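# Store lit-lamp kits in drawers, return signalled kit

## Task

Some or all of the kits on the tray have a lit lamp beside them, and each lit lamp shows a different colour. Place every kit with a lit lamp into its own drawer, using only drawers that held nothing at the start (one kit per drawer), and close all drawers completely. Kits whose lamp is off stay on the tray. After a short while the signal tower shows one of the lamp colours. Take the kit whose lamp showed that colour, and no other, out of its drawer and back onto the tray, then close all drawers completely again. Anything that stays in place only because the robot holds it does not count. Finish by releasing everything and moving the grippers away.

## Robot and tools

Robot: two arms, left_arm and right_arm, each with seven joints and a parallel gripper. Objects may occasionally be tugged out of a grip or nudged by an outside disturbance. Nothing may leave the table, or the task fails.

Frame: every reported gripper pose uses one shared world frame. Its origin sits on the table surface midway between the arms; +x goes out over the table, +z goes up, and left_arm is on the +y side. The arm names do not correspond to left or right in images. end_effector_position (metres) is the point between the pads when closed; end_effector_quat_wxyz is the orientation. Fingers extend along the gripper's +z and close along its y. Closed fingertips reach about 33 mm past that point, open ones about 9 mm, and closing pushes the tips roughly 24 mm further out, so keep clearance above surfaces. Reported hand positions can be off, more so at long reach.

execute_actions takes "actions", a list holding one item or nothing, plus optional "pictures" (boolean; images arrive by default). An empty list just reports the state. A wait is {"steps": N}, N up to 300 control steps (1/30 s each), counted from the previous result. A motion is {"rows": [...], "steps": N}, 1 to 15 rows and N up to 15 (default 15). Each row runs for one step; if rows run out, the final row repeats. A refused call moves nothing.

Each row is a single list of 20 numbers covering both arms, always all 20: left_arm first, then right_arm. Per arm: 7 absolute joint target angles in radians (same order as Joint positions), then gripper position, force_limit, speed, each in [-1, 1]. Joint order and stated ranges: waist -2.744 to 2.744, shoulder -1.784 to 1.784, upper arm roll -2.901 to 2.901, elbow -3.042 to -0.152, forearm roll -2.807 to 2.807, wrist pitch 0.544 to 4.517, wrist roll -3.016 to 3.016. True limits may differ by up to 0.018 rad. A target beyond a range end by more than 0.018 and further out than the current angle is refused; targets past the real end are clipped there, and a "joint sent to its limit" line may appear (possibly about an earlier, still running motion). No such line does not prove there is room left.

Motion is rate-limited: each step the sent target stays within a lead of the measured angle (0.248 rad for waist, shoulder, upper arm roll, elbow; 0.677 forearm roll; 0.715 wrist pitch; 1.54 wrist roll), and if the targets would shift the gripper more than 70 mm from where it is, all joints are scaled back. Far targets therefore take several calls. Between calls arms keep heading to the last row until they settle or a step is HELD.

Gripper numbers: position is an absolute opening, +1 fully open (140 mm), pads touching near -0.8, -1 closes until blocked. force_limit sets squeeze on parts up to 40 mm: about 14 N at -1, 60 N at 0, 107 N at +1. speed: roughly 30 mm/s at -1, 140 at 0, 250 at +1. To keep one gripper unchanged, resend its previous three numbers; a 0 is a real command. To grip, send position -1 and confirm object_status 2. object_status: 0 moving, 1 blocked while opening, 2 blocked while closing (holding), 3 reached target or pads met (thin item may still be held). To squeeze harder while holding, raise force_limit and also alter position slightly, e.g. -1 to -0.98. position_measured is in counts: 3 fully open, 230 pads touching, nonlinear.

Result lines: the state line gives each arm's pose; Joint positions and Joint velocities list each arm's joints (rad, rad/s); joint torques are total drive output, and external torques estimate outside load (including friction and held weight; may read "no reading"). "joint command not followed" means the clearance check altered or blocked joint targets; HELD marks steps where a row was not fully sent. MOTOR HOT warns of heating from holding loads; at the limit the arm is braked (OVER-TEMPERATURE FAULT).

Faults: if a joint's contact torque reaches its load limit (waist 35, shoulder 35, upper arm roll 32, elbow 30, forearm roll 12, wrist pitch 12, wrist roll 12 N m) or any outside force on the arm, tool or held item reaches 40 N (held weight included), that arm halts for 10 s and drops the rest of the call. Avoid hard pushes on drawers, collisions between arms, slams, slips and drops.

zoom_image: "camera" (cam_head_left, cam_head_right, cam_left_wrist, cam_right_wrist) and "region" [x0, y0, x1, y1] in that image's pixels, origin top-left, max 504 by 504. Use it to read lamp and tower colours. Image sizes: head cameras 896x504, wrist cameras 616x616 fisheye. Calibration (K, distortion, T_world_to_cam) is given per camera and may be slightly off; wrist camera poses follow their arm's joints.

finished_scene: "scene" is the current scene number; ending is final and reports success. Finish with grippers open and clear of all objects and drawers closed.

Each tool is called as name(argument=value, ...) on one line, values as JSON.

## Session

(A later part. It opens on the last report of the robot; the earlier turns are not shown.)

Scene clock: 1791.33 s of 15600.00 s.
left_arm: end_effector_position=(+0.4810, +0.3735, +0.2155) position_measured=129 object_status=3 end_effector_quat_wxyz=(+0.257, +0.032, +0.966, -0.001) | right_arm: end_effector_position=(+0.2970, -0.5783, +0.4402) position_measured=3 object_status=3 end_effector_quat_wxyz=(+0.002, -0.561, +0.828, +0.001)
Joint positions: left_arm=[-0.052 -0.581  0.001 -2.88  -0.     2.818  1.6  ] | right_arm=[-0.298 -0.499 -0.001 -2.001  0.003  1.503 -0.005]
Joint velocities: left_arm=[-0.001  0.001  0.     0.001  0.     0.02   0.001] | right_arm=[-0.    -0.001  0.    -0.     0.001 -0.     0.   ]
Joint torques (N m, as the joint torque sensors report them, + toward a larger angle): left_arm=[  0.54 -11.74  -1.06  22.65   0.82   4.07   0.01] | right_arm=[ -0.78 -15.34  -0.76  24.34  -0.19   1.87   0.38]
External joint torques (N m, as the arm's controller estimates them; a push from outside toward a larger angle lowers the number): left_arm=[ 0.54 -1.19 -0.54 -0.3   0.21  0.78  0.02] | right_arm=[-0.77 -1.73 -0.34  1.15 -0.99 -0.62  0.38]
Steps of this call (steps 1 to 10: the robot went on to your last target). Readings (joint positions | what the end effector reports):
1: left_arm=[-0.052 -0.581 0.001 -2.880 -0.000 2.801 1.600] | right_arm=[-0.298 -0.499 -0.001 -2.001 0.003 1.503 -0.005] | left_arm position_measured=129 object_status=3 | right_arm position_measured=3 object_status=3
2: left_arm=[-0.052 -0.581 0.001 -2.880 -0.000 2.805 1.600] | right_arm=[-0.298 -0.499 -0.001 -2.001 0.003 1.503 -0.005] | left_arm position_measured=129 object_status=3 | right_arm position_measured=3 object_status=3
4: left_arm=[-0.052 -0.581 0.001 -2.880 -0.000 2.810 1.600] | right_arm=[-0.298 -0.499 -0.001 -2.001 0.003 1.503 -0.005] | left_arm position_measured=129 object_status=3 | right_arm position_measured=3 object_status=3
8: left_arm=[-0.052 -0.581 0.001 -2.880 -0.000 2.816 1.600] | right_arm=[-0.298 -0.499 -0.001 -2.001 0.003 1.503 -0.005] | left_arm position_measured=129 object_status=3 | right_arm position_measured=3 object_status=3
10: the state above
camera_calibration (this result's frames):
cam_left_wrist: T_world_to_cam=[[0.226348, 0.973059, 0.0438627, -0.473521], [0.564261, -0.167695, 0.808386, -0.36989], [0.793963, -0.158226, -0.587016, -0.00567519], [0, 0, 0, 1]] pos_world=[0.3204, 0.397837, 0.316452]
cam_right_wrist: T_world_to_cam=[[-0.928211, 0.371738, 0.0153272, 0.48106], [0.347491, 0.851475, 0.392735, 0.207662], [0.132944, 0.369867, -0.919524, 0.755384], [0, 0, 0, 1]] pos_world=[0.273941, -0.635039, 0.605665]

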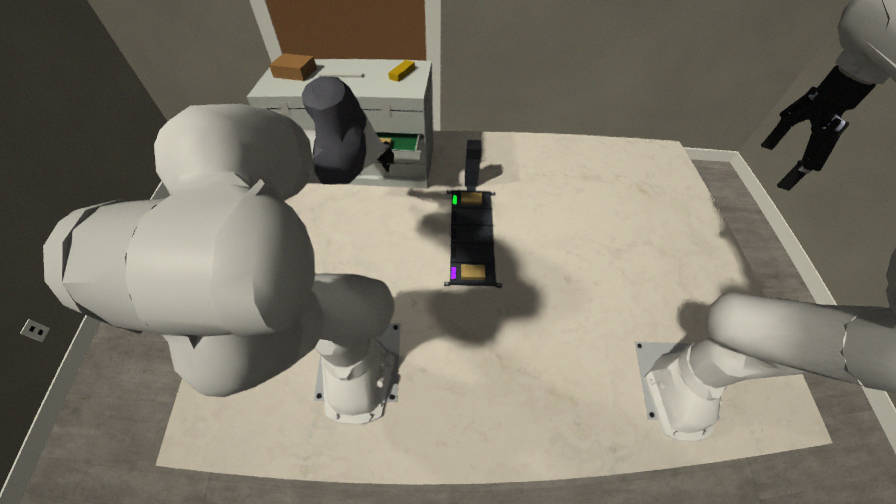

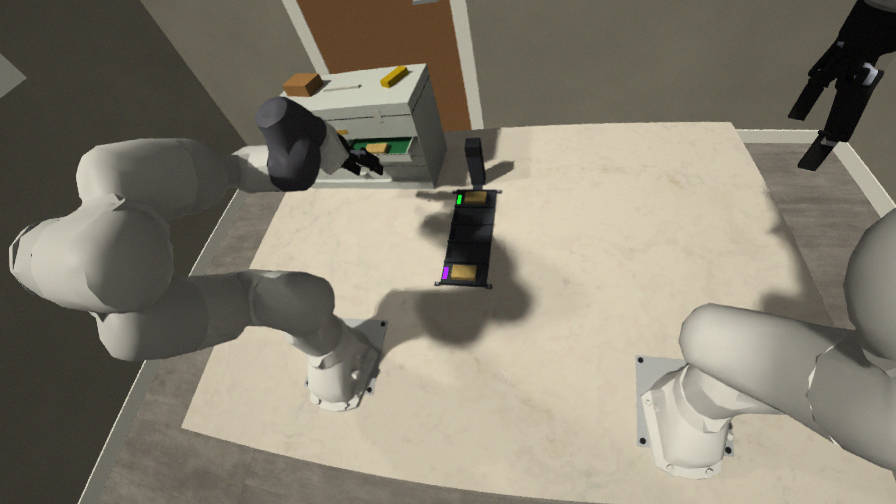

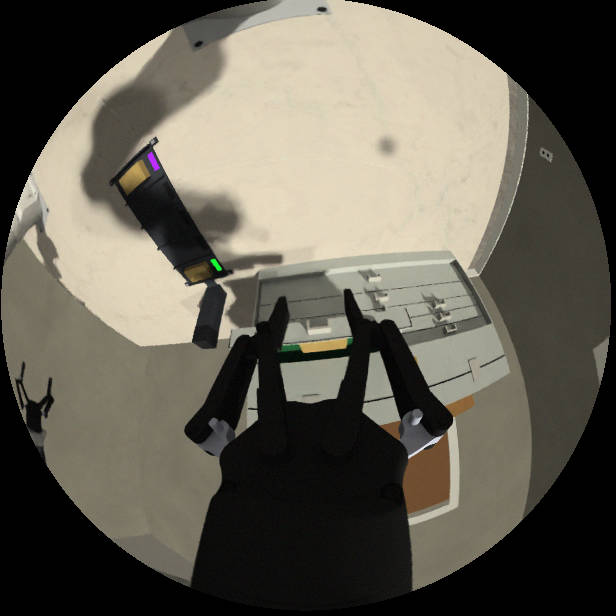

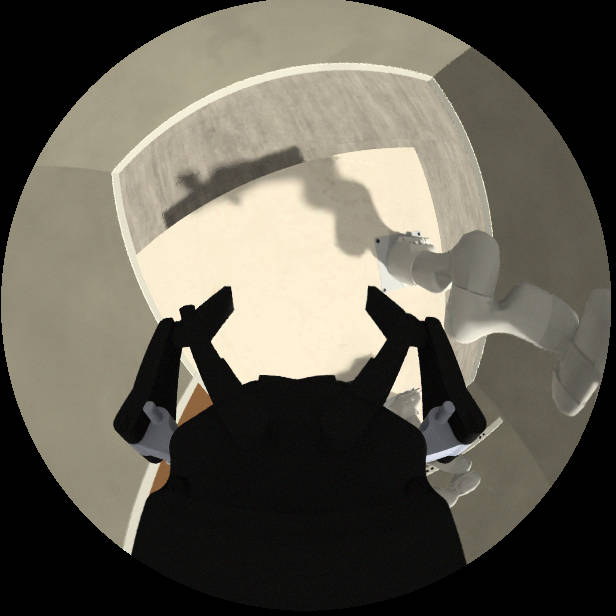

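execute_actions(actions=[{"rows":[[-0.049,-0.564,0,-2.866,0,2.83,1.6,0,0,0,-0.3,-0.5,0,-2.0,0,1.5,0,1,0,0],[-0.049,-0.545,0,-2.852,0,2.835,1.6,0,0,0,-0.3,-0.5,0,-2.0,0,1.5,0,1,0,0],[-0.049,-0.526,0,-2.8375,0,2.84,1.6,0,0,0,-0.3,-0.5,0,-2.0,0,1.5,0,1,0,0],[-0.049,-0.507,0,-2.823,0,2.845,1.6,0,0,0,-0.3,-0.5,0,-2.0,0,1.5,0,1,0,0],[-0.05,-0.488,0,-2.809,0,2.85,1.6,0,0,0,-0.3,-0.5,0,-2.0,0,1.5,0,1,0,0],[-0.05,-0.4688,0,-2.795,0,2.854,1.6,0,0,0,-0.3,-0.5,0,-2.0,0,1.5,0,1,0,0],[-0.05,-0.4515,0,-2.7805,0,2.857,1.6,0,0,0,-0.3,-0.5,0,-2.0,0,1.5,0,1,0,0],[-0.05,-0.434,0,-2.766,0,2.86,1.6,0,0,0,-0.3,-0.5,0,-2.0,0,1.5,0,1,0,0],[-0.051,-0.417,0,-2.7515,0,2.863,1.6,0,0,0,-0.3,-0.5,0,-2.0,0,1.5,0,1,0,0],[-0.051,-0.3995,0,-2.737,0,2.866,1.6,0,0,0,-0.3,-0.5,0,-2.0,0,1.5,0,1,0,0],[-0.051,-0.382,0,-2.7225,0,2.868,1.6,0,0,0,-0.3,-0.5,0,-2.0,0,1.5,0,1,0,0],[-0.051,-0.3651,0,-2.708,0,2.87,1.6,0,0,0,-0.3,-0.5,0,-2.0,0,1.5,0,1,0,0],[-0.051,-0.349,0,-2.693,0,2.871,1.6,0,0,0,-0.3,-0.5,0,-2.0,0,1.5,0,1,0,0],[-0.052,-0.333,0,-2.678,0,2.872,1.6,0,0,0,-0.3,-0.5,0,-2.0,0,1.5,0,1,0,0],[-0.052,-0.317,0,-2.663,0,2.873,1.6,0,0,0,-0.3,-0.5,0,-2.0,0,1.5,0,1,0,0]],"steps":15}], pictures=false)

execute_actions(actions=[{"rows":[[-0.052,-0.301,0,-2.648,0,2.874,1.6,0,0,0,-0.3,-0.5,0,-2.0,0,1.5,0,1,0,0],[-0.052,-0.2848,0,-2.633,0,2.874,1.6,0,0,0,-0.3,-0.5,0,-2.0,0,1.5,0,1,0,0],[-0.052,-0.273,0,-2.621,0,2.874,1.6,0,0,0,-0.3,-0.5,0,-2.0,0,1.5,0,1,0,0],[-0.052,-0.262,0,-2.61,0,2.874,1.6,0,0,0,-0.3,-0.5,0,-2.0,0,1.5,0,1,0,0],[-0.052,-0.255,0,-2.603,0,2.874,1.6,0,0,0,-0.3,-0.5,0,-2.0,0,1.5,0,1,0,0],[-0.052,-0.251,0,-2.599,0,2.874,1.6,0,0,0,-0.3,-0.5,0,-2.0,0,1.5,0,1,0,0],[-0.052,-0.251,0,-2.599,0,2.874,1.6,0,0,0,-0.3,-0.5,0,-2.0,0,1.5,0,1,0,0],[-0.052,-0.251,0,-2.599,0,2.874,1.6,0,0,0,-0.3,-0.5,0,-2.0,0,1.5,0,1,0,0],[-0.052,-0.251,0,-2.599,0,2.874,1.6,0,0,0,-0.3,-0.5,0,-2.0,0,1.5,0,1,0,0],[-0.052,-0.251,0,-2.599,0,2.874,1.6,0,0,0,-0.3,-0.5,0,-2.0,0,1.5,0,1,0,0],[-0.052,-0.251,0,-2.599,0,2.874,1.6,0,0,0,-0.3,-0.5,0,-2.0,0,1.5,0,1,0,0],[-0.052,-0.274,0,-2.622,0,2.872,1.6,0,0,0,-0.3,-0.5,0,-2.0,0,1.5,0,1,0,0]],"steps":15}], pictures=false)

execute_actions(actions=[{"rows":[[-0.052,-0.274,0,-2.622,0,2.872,1.6,-1,0.3,-0.3,-0.3,-0.5,0,-2.0,0,1.5,0,1,0,0]],"steps":15}], pictures=false)

execute_actions(actions=[{"rows":[[-0.052,-0.274,0,-2.622,0,2.872,1.6,-1,0.3,-0.3,-0.3,-0.5,0,-2.0,0,1.5,0,1,0,0],[-0.052,-0.274,0,-2.622,0,2.872,1.6,-1,0.3,-0.3,-0.3,-0.5,0,-2.0,0,1.5,0,1,0,0],[-0.052,-0.266,0,-2.614,0,2.872,1.6,-1,0.3,-0.3,-0.3,-0.5,0,-2.0,0,1.5,0,1,0,0],[-0.052,-0.257,0,-2.605,0,2.872,1.6,-1,0.3,-0.3,-0.3,-0.5,0,-2.0,0,1.5,0,1,0,0],[-0.052,-0.248,0,-2.596,0,2.872,1.6,-1,0.3,-0.3,-0.3,-0.5,0,-2.0,0,1.5,0,1,0,0],[-0.052,-0.239,0,-2.587,0,2.872,1.6,-1,0.3,-0.3,-0.3,-0.5,0,-2.0,0,1.5,0,1,0,0],[-0.052,-0.23,0,-2.578,0,2.872,1.6,-1,0.3,-0.3,-0.3,-0.5,0,-2.0,0,1.5,0,1,0,0],[-0.052,-0.222,0,-2.57,0,2.872,1.6,-1,0.3,-0.3,-0.3,-0.5,0,-2.0,0,1.5,0,1,0,0],[-0.052,-0.215,0,-2.563,0,2.872,1.6,-1,0.3,-0.3,-0.3,-0.5,0,-2.0,0,1.5,0,1,0,0],[-0.052,-0.209,0,-2.557,0,2.872,1.6,-1,0.3,-0.3,-0.3,-0.5,0,-2.0,0,1.5,0,1,0,0],[-0.052,-0.204,0,-2.552,0,2.872,1.6,-1,0.3,-0.3,-0.3,-0.5,0,-2.0,0,1.5,0,1,0,0],[-0.052,-0.199,0,-2.547,0,2.872,1.6,-1,0.3,-0.3,-0.3,-0.5,0,-2.0,0,1.5,0,1,0,0]],"steps":15}], pictures=false)

execute_actions(actions=[{"steps":8}], pictures=false)

Scene clock: 1848.77 s of 15600.00 s.
left_arm: end_effector_position=(+0.5436, +0.3713, +0.2151) position_measured=129 object_status=3 end_effector_quat_wxyz=(+0.254, +0.032, +0.967, -0.001) | right_arm: end_effector_position=(+0.2970, -0.5783, +0.4402) position_measured=3 object_status=3 end_effector_quat_wxyz=(+0.002, -0.561, +0.828, +0.001)
Joint positions: left_arm=[-0.052 -0.353  0.001 -2.697 -0.     2.858  1.6  ] | right_arm=[-0.298 -0.499 -0.001 -2.001  0.003  1.503 -0.005]
Joint velocities: left_arm=[ 0.     0.477 -0.     0.417  0.     0.067  0.001] | right_arm=[ 0.     0.     0.     0.    -0.    -0.001 -0.   ]
Joint torques (N m, as the joint torque sensors report them, + toward a larger angle): left_arm=[ -0.68 -19.54  -0.6   22.52   0.89   4.25   0.1 ] | right_arm=[ -0.46 -14.92  -0.95  24.25  -0.25   1.85   0.4 ]
External joint torques (N m, as the arm's controller estimates them; a push from outside toward a larger angle lowers the number): left_arm=[-0.66  1.2  -0.24  2.1   0.3   1.42  0.11] | right_arm=[-0.44 -1.44 -0.5   1.11 -1.05 -0.65  0.4 ]
Steps of this call (steps 1 to 30: the robot went on to your last target; steps 31 to 90: nothing new was sent; then 53.93 s passed at rest; steps 91 to 105: all 15 steps of this action). Readings (joint positions | what the end effector reports):
91: left_arm=[-0.052 -0.578 0.001 -2.877 -0.000 2.821 1.600] | right_arm=[-0.298 -0.499 -0.001 -2.001 0.003 1.503 -0.005] | left_arm position_measured=129 object_status=3 | right_arm position_measured=3 object_status=3
92: left_arm=[-0.052 -0.570 0.001 -2.870 -0.000 2.823 1.600] | right_arm=[-0.298 -0.499 -0.001 -2.001 0.003 1.503 -0.005] | left_arm position_measured=129 object_status=3 | right_arm position_measured=3 object_status=3
94: left_arm=[-0.052 -0.543 0.001 -2.849 -0.000 2.828 1.600] | right_arm=[-0.298 -0.499 -0.001 -2.001 0.003 1.503 -0.005] | left_arm position_measured=129 object_status=3 | right_arm position_measured=3 object_status=3
98: left_arm=[-0.052 -0.473 0.001 -2.797 -0.000 2.840 1.600] | right_arm=[-0.298 -0.499 -0.001 -2.001 0.003 1.503 -0.005] | left_arm position_measured=129 object_status=3 | right_arm position_measured=3 object_status=3
105: the state above

Scene clock: 1849.27 s of 15600.00 s.
left_arm: end_effector_position=(+0.5708, +0.3703, +0.2155) position_measured=129 object_status=3 end_effector_quat_wxyz=(+0.256, +0.032, +0.966, -0.001) | right_arm: end_effector_position=(+0.2970, -0.5783, +0.4402) position_measured=3 object_status=3 end_effector_quat_wxyz=(+0.002, -0.561, +0.828, +0.001)
Joint positions: left_arm=[-0.052 -0.268  0.001 -2.617 -0.     2.867  1.6  ] | right_arm=[-0.298 -0.499 -0.001 -2.001  0.003  1.503 -0.005]
Joint velocities: left_arm=[-0.001 -0.059 -0.001 -0.04  -0.     0.007 -0.002] | right_arm=[ 0.     0.001 -0.001 -0.     0.002 -0.     0.001]
Joint torques (N m, as the joint torque sensors report them, + toward a larger angle): left_arm=[ -0.9  -20.73  -0.49  20.94   0.82   3.96   0.05] | right_arm=[ -1.07 -15.5   -1.18  24.13  -0.17   1.88   0.42]
External joint torques (N m, as the arm's controller estimates them; a push from outside toward a larger angle lowers the number): left_arm=[-0.84 -0.55 -0.16 -1.7   0.22  0.66  0.06] | right_arm=[-1.06 -2.09 -0.75  1.01 -0.98 -0.61  0.42]
Steps of this call (steps 1 to 15: all 15 steps of this action). Readings (joint positions | what the end effector reports):
1: left_arm=[-0.052 -0.337 0.001 -2.682 -0.000 2.859 1.600] | right_arm=[-0.298 -0.499 -0.001 -2.001 0.003 1.503 -0.005] | left_arm position_measured=129 object_status=3 | right_arm position_measured=3 object_status=3
2: left_arm=[-0.052 -0.321 0.001 -2.667 -0.000 2.861 1.600] | right_arm=[-0.298 -0.499 -0.001 -2.001 0.003 1.503 -0.005] | left_arm position_measured=129 object_status=3 | right_arm position_measured=3 object_status=3
4: left_arm=[-0.052 -0.291 0.001 -2.640 -0.000 2.863 1.600] | right_arm=[-0.298 -0.499 -0.001 -2.001 0.003 1.503 -0.005] | left_arm position_measured=129 object_status=3 | right_arm position_measured=3 object_status=3
8: left_arm=[-0.052 -0.259 0.001 -2.609 -0.000 2.865 1.600] | right_arm=[-0.298 -0.499 -0.001 -2.001 0.003 1.503 -0.005] | left_arm position_measured=129 object_status=3 | right_arm position_measured=3 object_status=3
15: the state above

Scene clock: 1849.77 s of 15600.00 s.
left_arm: end_effector_position=(+0.5701, +0.3689, +0.2163) position_measured=195 object_status=0 end_effector_quat_wxyz=(+0.257, +0.033, +0.966, -0.001) | right_arm: end_effector_position=(+0.2970, -0.5783, +0.4402) position_measured=3 object_status=3 end_effector_quat_wxyz=(+0.002, -0.561, +0.828, +0.001)
Joint positions: left_arm=[-0.053 -0.273 -0.    -2.62   0.     2.868  1.6  ] | right_arm=[-0.298 -0.499 -0.001 -2.001  0.003  1.503 -0.005]
Joint velocities: left_arm=[-0.001 -0.    -0.     0.    -0.001  0.    -0.   ] | right_arm=[-0.    -0.    -0.     0.     0.001 -0.     0.001]
Joint torques (N m, as the joint torque sensors report them, + toward a larger angle): left_arm=[ -0.18 -21.44   0.25  21.12   0.76   4.12   0.11] | right_arm=[ -0.59 -15.28  -1.07  24.13  -0.18   1.92   0.44]
External joint torques (N m, as the arm's controller estimates them; a push from outside toward a larger angle lowers the number): left_arm=[-0.17 -0.66  0.51 -1.41  0.17  0.8   0.12] | right_arm=[-0.56 -1.69 -0.6   0.91 -0.98 -0.58  0.44]
Steps of this call (steps 1 to 15: all 15 steps of this action). Readings (joint positions | what the end effector reports):
1: left_arm=[-0.052 -0.270 0.001 -2.618 -0.000 2.867 1.600] | right_arm=[-0.298 -0.499 -0.001 -2.001 0.003 1.503 -0.005] | left_arm position_measured=129 object_status=0 | right_arm position_measured=3 object_status=3
2: left_arm=[-0.052 -0.271 0.001 -2.619 -0.000 2.867 1.600] | right_arm=[-0.298 -0.499 -0.001 -2.001 0.003 1.503 -0.005] | left_arm position_measured=133 object_status=0 | right_arm position_measured=3 object_status=3
4: left_arm=[-0.052 -0.272 0.001 -2.620 -0.000 2.867 1.600] | right_arm=[-0.298 -0.499 -0.001 -2.001 0.003 1.503 -0.005] | left_arm position_measured=145 object_status=0 | right_arm position_measured=3 object_status=3
8: left_arm=[-0.052 -0.272 0.001 -2.620 -0.000 2.868 1.600] | right_arm=[-0.298 -0.499 -0.001 -2.001 0.003 1.503 -0.005] | left_arm position_measured=168 object_status=0 | right_arm position_measured=3 object_status=3
15: the state above

Scene clock: 1850.27 s of 15600.00 s.
left_arm: end_effector_position=(+0.5920, +0.3676, +0.2160) position_measured=195 object_status=2 end_effector_quat_wxyz=(+0.257, +0.033, +0.966, -0.001) | right_arm: end_effector_position=(+0.2970, -0.5783, +0.4402) position_measured=3 object_status=3 end_effector_quat_wxyz=(+0.002, -0.561, +0.828, +0.001)
Joint positions: left_arm=[-0.053 -0.205 -0.001 -2.553  0.     2.868  1.6  ] | right_arm=[-0.298 -0.499 -0.001 -2.001  0.003  1.503 -0.005]
Joint velocities: left_arm=[ 0.     0.02  -0.     0.022  0.001 -0.003  0.001] | right_arm=[ 0.001  0.001 -0.001  0.001 -0.    -0.001  0.   ]
Joint torques (N m, as the joint torque sensors report them, + toward a larger angle): left_arm=[  0.46 -20.04   0.18  24.69   0.76   4.17   0.02] | right_arm=[ -0.78 -15.03  -1.22  23.9   -0.15   1.89   0.35]
External joint torques (N m, as the arm's controller estimates them; a push from outside toward a larger angle lowers the number): left_arm=[0.46 3.51 0.36 2.13 0.19 0.83 0.03] | right_arm=[-0.76 -1.6  -0.78  0.75 -0.95 -0.61  0.35]
Steps of this call (steps 1 to 15: all 15 steps of this action). Readings (joint positions | what the end effector reports):
1: left_arm=[-0.053 -0.273 -0.000 -2.620 0.000 2.868 1.600] | right_arm=[-0.298 -0.499 -0.001 -2.001 0.003 1.503 -0.005] | left_arm position_measured=195 object_status=0 | right_arm position_measured=3 object_status=3
2: left_arm=[-0.053 -0.273 -0.000 -2.620 0.000 2.868 1.600] | right_arm=[-0.298 -0.499 -0.001 -2.001 0.003 1.503 -0.005] | left_arm position_measured=195 object_status=0 | right_arm position_measured=3 object_status=3
4: left_arm=[-0.053 -0.269 -0.000 -2.617 0.000 2.868 1.600] | right_arm=[-0.298 -0.499 -0.001 -2.001 0.003 1.503 -0.005] | left_arm position_measured=195 object_status=2 | right_arm position_measured=3 object_status=3
8: left_arm=[-0.053 -0.241 -0.000 -2.589 0.000 2.868 1.600] | right_arm=[-0.298 -0.499 -0.001 -2.001 0.003 1.503 -0.005] | left_arm position_measured=195 object_status=2 | right_arm position_measured=3 object_status=3
15: the state above

Scene clock: 1850.53 s of 15600.00 s.
left_arm: end_effector_position=(+0.5922, +0.3676, +0.2160) position_measured=195 object_status=2 end_effector_quat_wxyz=(+0.257, +0.033, +0.966, -0.001) | right_arm: end_effector_position=(+0.2970, -0.5783, +0.4402) position_measured=3 object_status=3 end_effector_quat_wxyz=(+0.002, -0.561, +0.828, +0.001)
Joint positions: left_arm=[-0.053 -0.205 -0.001 -2.552  0.     2.867  1.6  ] | right_arm=[-0.298 -0.499 -0.001 -2.001  0.003  1.503 -0.005]
Joint velocities: left_arm=[-0.    -0.     0.     0.002 -0.    -0.002  0.   ] | right_arm=[-0.001  0.001  0.001  0.001  0.001 -0.     0.002]
Joint torques (N m, as the joint torque sensors report them, + toward a larger angle): left_arm=[  0.29 -19.35   0.09  24.86   0.77   4.34   0.06] | right_arm=[ -0.79 -15.1   -0.8   23.75  -0.15   1.9    0.38]
External joint torques (N m, as the arm's controller estimates them; a push from outside toward a larger angle lowers the number): left_arm=[0.27 3.84 0.25 2.27 0.18 1.01 0.07] | right_arm=[-0.82 -1.64 -0.43  0.59 -0.95 -0.6   0.38]
Steps of this call (steps 1 to 8: the robot went on to your last target). Readings (joint positions | what the end effector reports):
1: left_arm=[-0.053 -0.205 -0.001 -2.553 0.000 2.868 1.600] | right_arm=[-0.298 -0.499 -0.001 -2.001 0.003 1.503 -0.005] | left_arm position_measured=195 object_status=2 | right_arm position_measured=3 object_status=3
2: left_arm=[-0.053 -0.205 -0.001 -2.553 0.000 2.867 1.600] | right_arm=[-0.298 -0.499 -0.001 -2.001 0.003 1.503 -0.005] | left_arm position_measured=195 object_status=2 | right_arm position_measured=3 object_status=3
4: left_arm=[-0.053 -0.205 -0.001 -2.552 0.000 2.867 1.600] | right_arm=[-0.298 -0.499 -0.001 -2.001 0.003 1.503 -0.005] | left_arm position_measured=195 object_status=2 | right_arm position_measured=3 object_status=3
8: the state above

execute_actions(actions=[{"rows":[[-0.052,-0.2083,0,-2.556,0,2.869,1.6,0,0,0,-0.3,-0.5,0,-2.0,0,1.5,0,1,0,0],[-0.052,-0.2083,0,-2.556,0,2.869,1.6,0,0,0,-0.3,-0.5,0,-2.0,0,1.5,0,1,0,0],[-0.052,-0.2083,0,-2.556,0,2.869,1.6,0,0,0,-0.3,-0.5,0,-2.0,0,1.5,0,1,0,0],[-0.052,-0.2083,0,-2.556,0,2.869,1.6,0,0,0,-0.3,-0.5,0,-2.0,0,1.5,0,1,0,0],[-0.052,-0.2083,0,-2.556,0,2.869,1.6,0,0,0,-0.3,-0.5,0,-2.0,0,1.5,0,1,0,0],[-0.052,-0.2083,0,-2.556,0,2.869,1.6,0,0,0,-0.3,-0.5,0,-2.0,0,1.5,0,1,0,0],[-0.052,-0.2083,0,-2.556,0,2.869,1.6,0,0,0,-0.3,-0.5,0,-2.0,0,1.5,0,1,0,0],[-0.052,-0.25,0,-2.598,0,2.869,1.6,0,0,0,-0.3,-0.5,0,-2.0,0,1.5,0,1,0,0],[-0.052,-0.30,0,-2.648,0,2.869,1.6,0,0,0,-0.3,-0.5,0,-2.0,0,1.5,0,1,0,0],[-0.052,-0.3651,0,-2.708,0,2.865,1.6,0,0,0,-0.3,-0.5,0,-2.0,0,1.5,0,1,0,0],[-0.052,-0.42,0,-2.754,0,2.86,1.6,0,0,0,-0.3,-0.5,0,-2.0,0,1.5,0,1,0,0],[-0.052,-0.4688,0,-2.795,0,2.85,1.6,0,0,0,-0.3,-0.5,0,-2.0,0,1.5,0,1,0,0]],"steps":15}], pictures=false)

execute_actions(actions=[{"rows":[[0.525,-0.271,0,-2.548,-0.629,2.635,2.676,0,0,0,-0.3,-0.5,0,-2.0,0,1.5,0,1,0,0]],"steps":15}], pictures=false)

execute_actions(actions=[{"steps":40}], pictures=false)

execute_actions(actions=[{"rows":[[0.459,-0.136,0,-2.416,-0.597,2.666,2.593,0,0,0,-0.3,-0.5,0,-2.0,0,1.5,0,1,0,0]],"steps":15}], pictures=false)

execute_actions(actions=[{"steps":20}])

zoom_image(camera="cam_left_wrist", region=[150, 200, 450, 440])

Scene clock: 1944.73 s of 15600.00 s.
left_arm: end_effector_position=(+0.5222, +0.3704, +0.2214) position_measured=129 object_status=0 end_effector_quat_wxyz=(+0.264, +0.033, +0.964, -0.001) | right_arm: end_effector_position=(+0.2970, -0.5783, +0.4402) position_measured=3 object_status=3 end_effector_quat_wxyz=(+0.002, -0.561, +0.828, +0.001)
Joint positions: left_arm=[-0.053 -0.444 -0.001 -2.77   0.     2.859  1.6  ] | right_arm=[-0.298 -0.499 -0.001 -2.001  0.003  1.503 -0.005]
Joint velocities: left_arm=[ 0.001 -0.371  0.001 -0.298 -0.001 -0.026  0.   ] | right_arm=[-0.001 -0.    -0.     0.    -0.     0.001  0.   ]
Joint torques (N m, as the joint torque sensors report them, + toward a larger angle): left_arm=[ -0.02 -10.34   0.17  21.99   0.77   2.59   0.09] | right_arm=[ -0.65 -15.54  -0.49  23.99  -0.27   1.88   0.41]
External joint torques (N m, as the arm's controller estimates them; a push from outside toward a larger angle lowers the number): left_arm=[ 0.09 -0.71  0.69 -1.31  0.07 -0.6   0.1 ] | right_arm=[-0.6  -1.82 -0.01  0.68 -1.07 -0.64  0.4 ]
Steps of this call (steps 1 to 15: the robot went on to your last target; steps 16 to 90: nothing new was sent; then 90.70 s passed at rest; steps 91 to 105: all 15 steps of this action). Readings (joint positions | what the end effector reports):
91: left_arm=[-0.053 -0.205 -0.001 -2.553 0.000 2.866 1.600] | right_arm=[-0.298 -0.499 -0.001 -2.001 0.003 1.503 -0.005] | left_arm position_measured=195 object_status=0 | right_arm position_measured=3 object_status=3
92: left_arm=[-0.053 -0.206 -0.001 -2.554 0.000 2.866 1.600] | right_arm=[-0.298 -0.499 -0.001 -2.001 0.003 1.503 -0.005] | left_arm position_measured=193 object_status=0 | right_arm position_measured=3 object_status=3
94: left_arm=[-0.053 -0.206 -0.001 -2.554 0.000 2.866 1.600] | right_arm=[-0.298 -0.499 -0.001 -2.001 0.003 1.503 -0.005] | left_arm position_measured=173 object_status=0 | right_arm position_measured=3 object_status=3
98: left_arm=[-0.053 -0.215 -0.001 -2.565 0.000 2.867 1.600] | right_arm=[-0.298 -0.499 -0.001 -2.001 0.003 1.503 -0.005] | left_arm position_measured=143 object_status=0 | right_arm position_measured=3 object_status=3
105: the state above

Scene clock: 1945.23 s of 15600.00 s.
left_arm: end_effector_position=(+0.5005, +0.6400, +0.2202) position_measured=129 object_status=3 end_effector_quat_wxyz=(+0.259, -0.109, +0.959, -0.031) | right_arm: end_effector_position=(+0.2970, -0.5783, +0.4402) position_measured=3 object_status=3 end_effector_quat_wxyz=(+0.002, -0.561, +0.828, +0.001)
Joint positions: left_arm=[ 0.518 -0.274  0.008 -2.552 -0.6    2.665  2.371] | right_arm=[-0.298 -0.499 -0.001 -2.001  0.003  1.503 -0.005]
Joint velocities: left_arm=[ 0.105  0.015 -0.015  0.02  -0.223 -0.148  0.986] | right_arm=[ 0.     0.    -0.001 -0.001 -0.001 -0.    -0.001]
Joint torques (N m, as the joint torque sensors report them, + toward a larger angle): left_arm=[ -1.09 -20.06  -4.26  23.31   0.47   1.98   0.61] | right_arm=[ -0.76 -15.65  -0.41  24.03  -0.19   1.84   0.4 ]
External joint torques (N m, as the arm's controller estimates them; a push from outside toward a larger angle lowers the number): left_arm=[ 1.57  1.1  -0.95  0.38 -0.73 -0.55  0.65] | right_arm=[-0.73 -2.24  0.05  0.91 -0.99 -0.66  0.4 ]
Steps of this call (steps 1 to 15: all 15 steps of this action). Readings (joint positions | what the end effector reports):
1: left_arm=[-0.020 -0.422 -0.016 -2.738 -0.086 2.832 1.670] | right_arm=[-0.298 -0.499 -0.001 -2.001 0.003 1.503 -0.005] | left_arm position_measured=129 object_status=3 | right_arm position_measured=3 object_status=3
2: left_arm=[0.027 -0.388 -0.017 -2.694 -0.170 2.811 1.737] | right_arm=[-0.298 -0.499 -0.001 -2.001 0.003 1.503 -0.005] | left_arm position_measured=129 object_status=3 | right_arm position_measured=3 object_status=3
4: left_arm=[0.127 -0.343 -0.013 -2.634 -0.300 2.775 1.857] | right_arm=[-0.298 -0.499 -0.001 -2.001 0.003 1.503 -0.005] | left_arm position_measured=129 object_status=3 | right_arm position_measured=3 object_status=3
8: left_arm=[0.323 -0.299 -0.006 -2.580 -0.455 2.726 2.046] | right_arm=[-0.298 -0.499 -0.001 -2.001 0.003 1.503 -0.005] | left_arm position_measured=129 object_status=3 | right_arm position_measured=3 object_status=3
15: the state above

Scene clock: 1946.57 s of 15600.00 s.
left_arm: end_effector_position=(+0.5005, +0.6317, +0.2178) position_measured=129 object_status=3 end_effector_quat_wxyz=(+0.259, +0.027, +0.965, -0.008) | right_arm: end_effector_position=(+0.2970, -0.5783, +0.4402) position_measured=3 object_status=3 end_effector_quat_wxyz=(+0.002, -0.561, +0.828, +0.001)
Joint positions: left_arm=[ 0.522 -0.273  0.003 -2.549 -0.626  2.639  2.666] | right_arm=[-0.298 -0.499 -0.001 -2.001  0.003  1.503 -0.005]
Joint velocities: left_arm=[ 0.    -0.    -0.    -0.    -0.001 -0.001  0.012] | right_arm=[ 0.001 -0.    -0.001  0.001 -0.     0.     0.   ]
Joint torques (N m, as the joint torque sensors report them, + toward a larger angle): left_arm=[  1.38 -18.93  -2.04  22.97   0.51   2.06   0.31] | right_arm=[ -0.38 -15.45  -0.74  24.09  -0.16   1.88   0.36]
External joint torques (N m, as the arm's controller estimates them; a push from outside toward a larger angle lowers the number): left_arm=[ 1.43  1.85 -1.59  0.39 -0.47 -0.59  0.33] | right_arm=[-0.42 -1.91 -0.38  0.93 -0.97 -0.62  0.36]
Steps of this call (steps 1 to 40: the robot went on to your last target). Readings (joint positions | what the end effector reports):
1: left_arm=[0.521 -0.273 0.008 -2.551 -0.607 2.661 2.402] | right_arm=[-0.298 -0.499 -0.001 -2.001 0.003 1.503 -0.005] | left_arm position_measured=129 object_status=3 | right_arm position_measured=3 object_status=3
2: left_arm=[0.522 -0.273 0.006 -2.551 -0.612 2.657 2.430] | right_arm=[-0.298 -0.499 -0.001 -2.001 0.003 1.503 -0.005] | left_arm position_measured=129 object_status=3 | right_arm position_measured=3 object_status=3
4: left_arm=[0.522 -0.273 0.004 -2.550 -0.618 2.651 2.477] | right_arm=[-0.298 -0.499 -0.001 -2.001 0.003 1.503 -0.005] | left_arm position_measured=129 object_status=3 | right_arm position_measured=3 object_status=3
8: left_arm=[0.522 -0.273 0.003 -2.550 -0.623 2.644 2.545] | right_arm=[-0.298 -0.499 -0.001 -2.001 0.003 1.503 -0.005] | left_arm position_measured=129 object_status=3 | right_arm position_measured=3 object_status=3
40: the state above

Scene clock: 1947.07 s of 15600.00 s.
left_arm: end_effector_position=(+0.5538, +0.6262, +0.2164) position_measured=129 object_status=3 end_effector_quat_wxyz=(+0.258, +0.040, +0.965, -0.009) | right_arm: end_effector_position=(+0.2970, -0.5783, +0.4402) position_measured=3 object_status=3 end_effector_quat_wxyz=(+0.002, -0.561, +0.828, +0.001)
Joint positions: left_arm=[ 0.461 -0.138 -0.001 -2.418 -0.6    2.661  2.613] | right_arm=[-0.298 -0.499 -0.001 -2.001  0.003  1.503 -0.005]
Joint velocities: left_arm=[-0.     0.001 -0.     0.004  0.001  0.007 -0.041] | right_arm=[-0.     0.001 -0.    -0.    -0.    -0.001 -0.001]
Joint torques (N m, as the joint torque sensors report them, + toward a larger angle): left_arm=[ -2.18 -24.11   1.41  22.98   1.9    3.49  -0.27] | right_arm=[ -0.8  -15.42  -0.8   24.13  -0.26   1.87   0.42]
External joint torques (N m, as the arm's controller estimates them; a push from outside toward a larger angle lowers the number): left_arm=[-2.2   1.46  1.59  0.37  0.9   0.77 -0.26] | right_arm=[-0.74 -1.96 -0.3   0.99 -1.05 -0.63  0.42]
Steps of this call (steps 1 to 15: all 15 steps of this action). Readings (joint positions | what the end effector reports):
1: left_arm=[0.511 -0.244 0.007 -2.518 -0.622 2.642 2.659] | right_arm=[-0.298 -0.499 -0.001 -2.001 0.003 1.503 -0.005] | left_arm position_measured=129 object_status=3 | right_arm position_measured=3 object_status=3
2: left_arm=[0.497 -0.208 0.007 -2.480 -0.616 2.647 2.653] | right_arm=[-0.298 -0.499 -0.001 -2.001 0.003 1.503 -0.005] | left_arm position_measured=129 object_status=3 | right_arm position_measured=3 object_status=3
4: left_arm=[0.475 -0.165 0.002 -2.442 -0.609 2.653 2.643] | right_arm=[-0.298 -0.499 -0.001 -2.001 0.003 1.503 -0.005] | left_arm position_measured=129 object_status=3 | right_arm position_measured=3 object_status=3
8: left_arm=[0.462 -0.140 -0.001 -2.423 -0.602 2.657 2.627] | right_arm=[-0.298 -0.499 -0.001 -2.001 0.003 1.503 -0.005] | left_arm position_measured=129 object_status=3 | right_arm position_measured=3 object_status=3
15: the state above

Scene clock: 1947.73 s of 15600.00 s.
left_arm: end_effector_position=(+0.5540, +0.6266, +0.2165) position_measured=129 object_status=3 end_effector_quat_wxyz=(+0.258, +0.035, +0.965, -0.010) | right_arm: end_effector_position=(+0.2970, -0.5783, +0.4402) position_measured=3 object_status=3 end_effector_quat_wxyz=(+0.002, -0.561, +0.828, +0.001)
Joint positions: left_arm=[ 0.461 -0.138 -0.001 -2.417 -0.6    2.662  2.601] | right_arm=[-0.298 -0.499 -0.001 -2.001  0.003  1.503 -0.005]
Joint velocities: left_arm=[ 0.001  0.     0.     0.    -0.     0.001 -0.004] | right_arm=[ 0.001 -0.002 -0.001 -0.    -0.    -0.001  0.001]
Joint torques (N m, as the joint torque sensors report them, + toward a larger angle): left_arm=[ -2.11 -23.71   1.13  23.08   1.96   3.43  -0.55] | right_arm=[ -0.75 -15.61  -1.04  23.71  -0.22   1.86   0.35]
External joint torques (N m, as the arm's controller estimates them; a push from outside toward a larger angle lowers the number): left_arm=[-2.13  1.82  1.3   0.5   0.95  0.71 -0.54] | right_arm=[-0.74 -2.01 -0.6   0.51 -1.03 -0.64  0.35]
Steps of this call (steps 1 to 20: the robot went on to your last target). Readings (joint positions | what the end effector reports):
1: left_arm=[0.461 -0.138 -0.001 -2.418 -0.600 2.661 2.611] | right_arm=[-0.298 -0.499 -0.001 -2.001 0.003 1.503 -0.005] | left_arm position_measured=129 object_status=3 | right_arm position_measured=3 object_status=3
2: left_arm=[0.461 -0.138 -0.001 -2.418 -0.600 2.661 2.610] | right_arm=[-0.298 -0.499 -0.001 -2.001 0.003 1.503 -0.005] | left_arm position_measured=129 object_status=3 | right_arm position_measured=3 object_status=3
4: left_arm=[0.461 -0.138 -0.001 -2.418 -0.600 2.661 2.608] | right_arm=[-0.298 -0.499 -0.001 -2.001 0.003 1.503 -0.005] | left_arm position_measured=129 object_status=3 | right_arm position_measured=3 object_status=3
8: left_arm=[0.461 -0.138 -0.001 -2.418 -0.600 2.662 2.605] | right_arm=[-0.298 -0.499 -0.001 -2.001 0.003 1.503 -0.005] | left_arm position_measured=129 object_status=3 | right_arm position_measured=3 object_status=3
20: the state above
camera_calibration (this result's frames):
cam_left_wrist: T_world_to_cam=[[0.236286, 0.971233, 0.0295874, -0.737664], [0.560365, -0.161078, 0.812431, -0.372347], [0.793826, -0.175387, -0.582306, -0.0132225], [0, 0, 0, 1]] pos_world=[0.393446, 0.654148, 0.316632]
cam_right_wrist: T_world_to_cam=[[-0.928211, 0.371738, 0.0153275, 0.481059], [0.347491, 0.851475, 0.392735, 0.207662], [0.132944, 0.369867, -0.919524, 0.755384], [0, 0, 0, 1]] pos_world=[0.273941, -0.635039, 0.605665]

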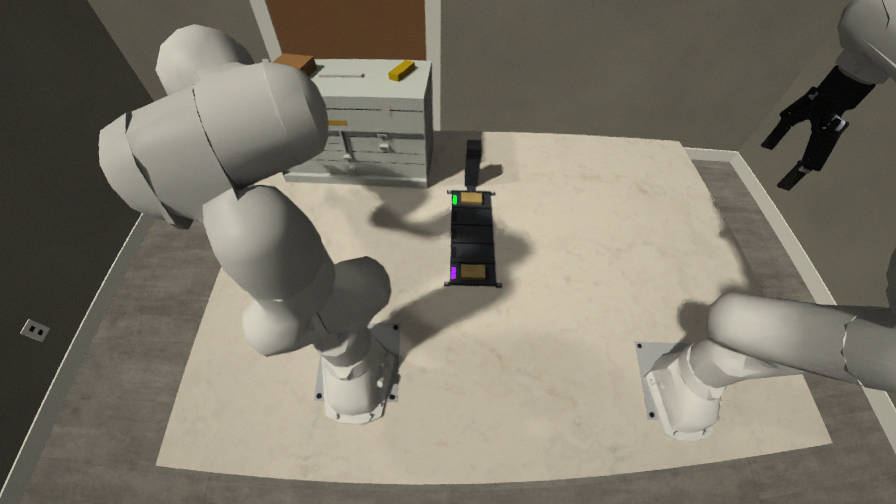

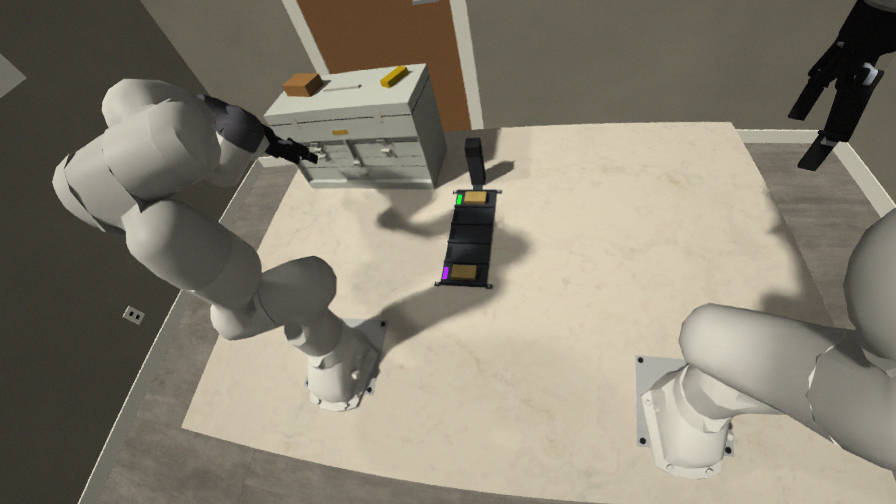

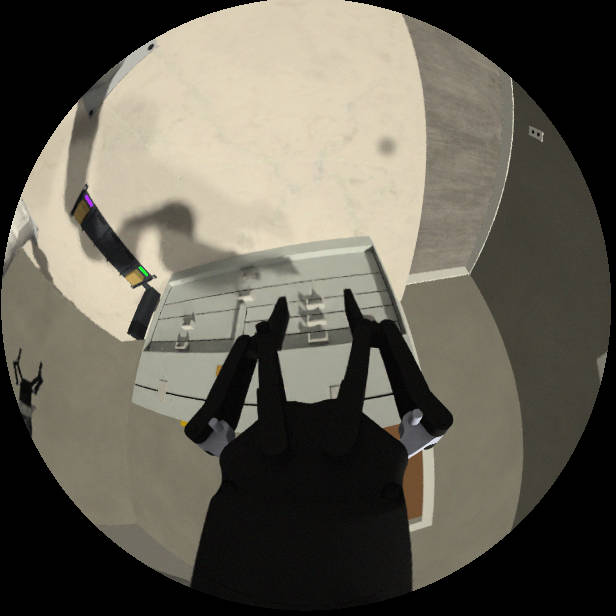

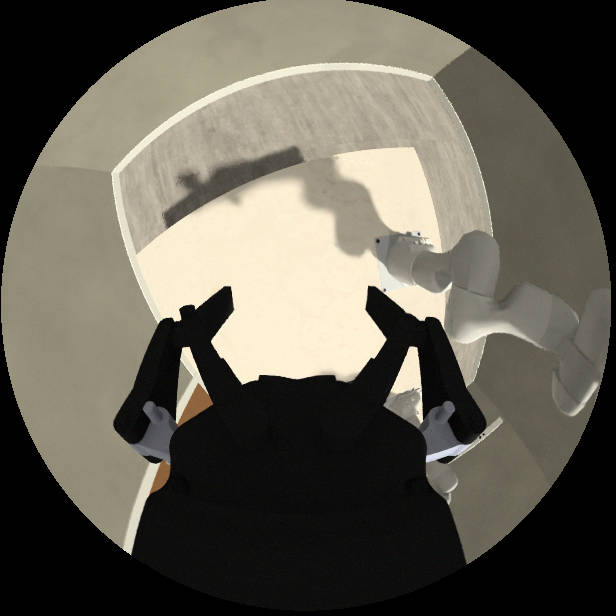

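Region (150, 200, 450, 440) of cam_left_wrist's 616x616 image, scaled by 1.680, with more detail than that image has; it fills the top 403 rows of this view, and the rest is white.

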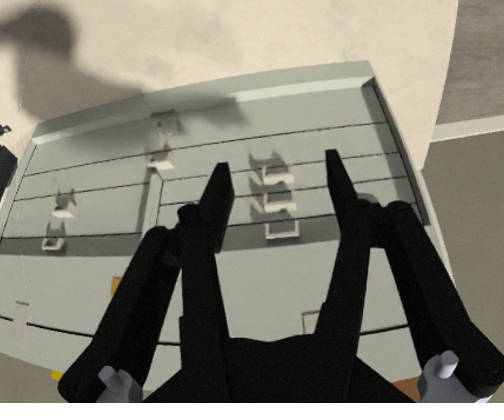

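execute_actions(actions=[])

Scene clock: 1993.37 s of 15600.00 s.
left_arm: end_effector_position=(+0.5541, +0.6266, +0.2166) position_measured=129 object_status=3 end_effector_quat_wxyz=(+0.258, +0.034, +0.965, -0.010) | right_arm: end_effector_position=(+0.2970, -0.5783, +0.4402) position_measured=3 object_status=3 end_effector_quat_wxyz=(+0.002, -0.561, +0.828, +0.001)
Joint positions: left_arm=[ 0.461 -0.138 -0.001 -2.417 -0.6    2.662  2.6  ] | right_arm=[-0.298 -0.499 -0.001 -2.001  0.003  1.503 -0.005]
Joint velocities: left_arm=[ 0.001  0.001  0.002 -0.    -0.     0.     0.001] | right_arm=[-0. -0. -0. -0.  0. -0. -0.]
Joint torques (N m, as the joint torque sensors report them, + toward a larger angle): left_arm=[ -2.51 -23.98   0.79  23.05   1.97   3.41  -0.2 ] | right_arm=[ -0.54 -15.17  -1.02  24.31  -0.2    1.85   0.35]
External joint torques (N m, as the arm's controller estimates them; a push from outside toward a larger angle lowers the number): left_arm=[-2.57  1.45  0.92  0.52  0.97  0.7  -0.19] | right_arm=[-0.54 -1.66 -0.61  1.14 -1.01 -0.65  0.35]
Steps of this call (steps 1 to 15: the robot went on to your last target; steps 16 to 90: nothing new was sent; then 42.63 s passed at rest). Readings (joint positions | what the end effector reports):
1: left_arm=[0.461 -0.138 -0.001 -2.417 -0.600 2.662 2.601] | right_arm=[-0.298 -0.499 -0.001 -2.001 0.003 1.503 -0.005] | left_arm position_measured=129 object_status=3 | right_arm position_measured=3 object_status=3
2: left_arm=[0.461 -0.138 -0.001 -2.417 -0.600 2.662 2.601] | right_arm=[-0.298 -0.499 -0.001 -2.001 0.003 1.503 -0.005] | left_arm position_measured=129 object_status=3 | right_arm position_measured=3 object_status=3
4: left_arm=[0.461 -0.138 -0.001 -2.417 -0.600 2.662 2.601] | right_arm=[-0.298 -0.499 -0.001 -2.001 0.003 1.503 -0.005] | left_arm position_measured=129 object_status=3 | right_arm position_measured=3 object_status=3
8: left_arm=[0.461 -0.138 -0.001 -2.417 -0.600 2.662 2.600] | right_arm=[-0.298 -0.499 -0.001 -2.001 0.003 1.503 -0.005] | left_arm position_measured=129 object_status=3 | right_arm position_measured=3 object_status=3
90: the state above
All arms were judged still, so your last target was given up. Only a new action makes them travel on or press farther. Fingers that are still opening or closing keep moving.
camera_calibration (this result's frames):
cam_left_wrist: T_world_to_cam=[[0.235035, 0.971553, 0.02905, -0.737129], [0.56053, -0.159897, 0.812551, -0.373264], [0.794081, -0.174695, -0.582165, -0.0138363], [0, 0, 0, 1]] pos_world=[0.393464, 0.654058, 0.316655]
cam_right_wrist: T_world_to_cam=[[-0.928211, 0.371738, 0.0153273, 0.48106], [0.347491, 0.851475, 0.392735, 0.207662], [0.132944, 0.369867, -0.919524, 0.755384], [0, 0, 0, 1]] pos_world=[0.273941, -0.635039, 0.605665]

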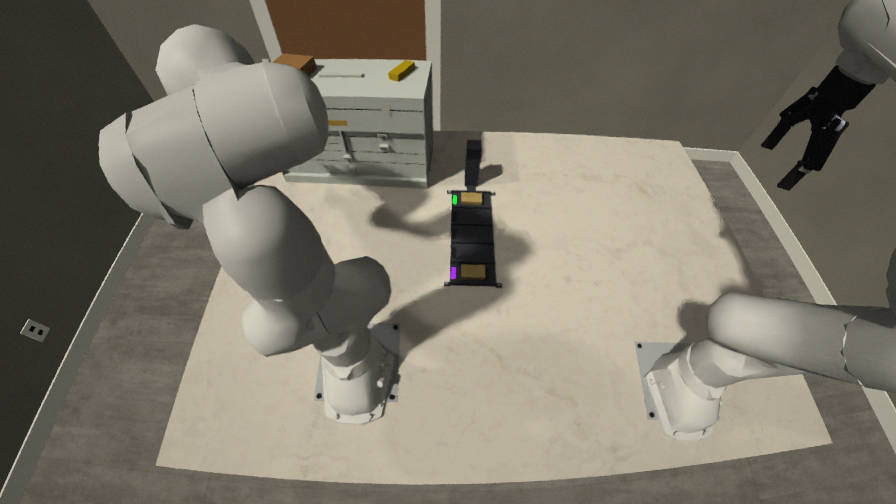

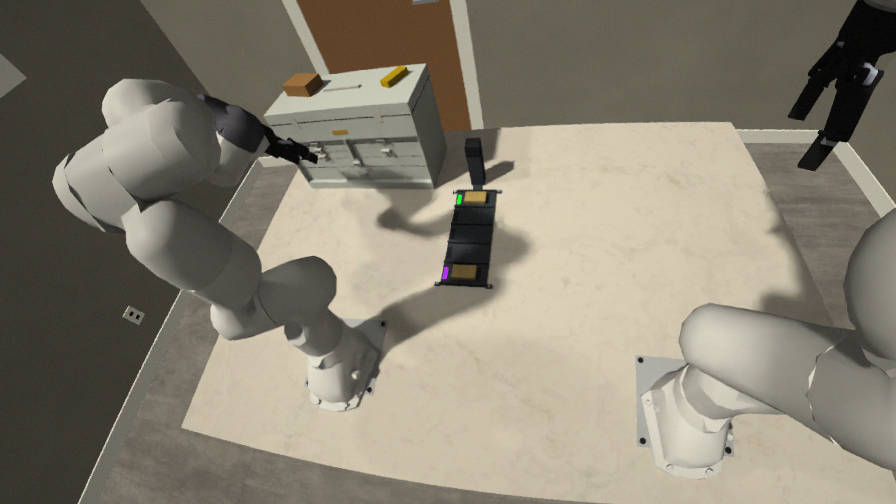

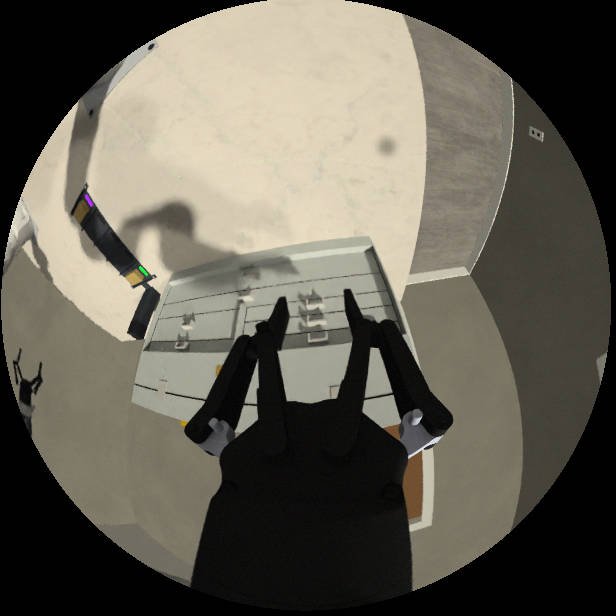

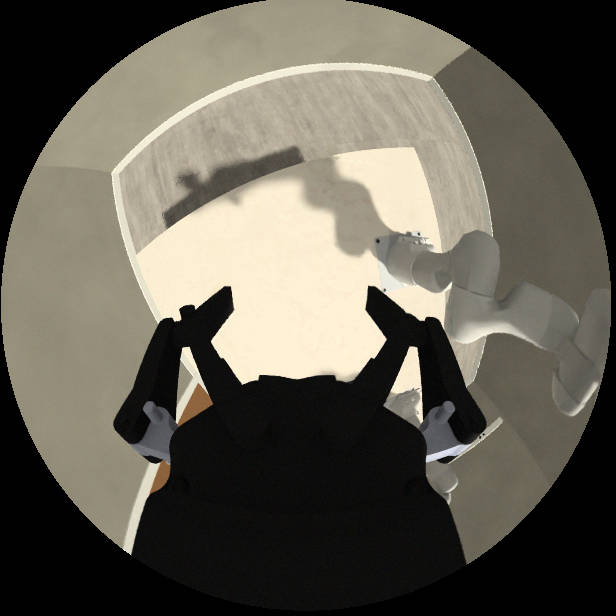

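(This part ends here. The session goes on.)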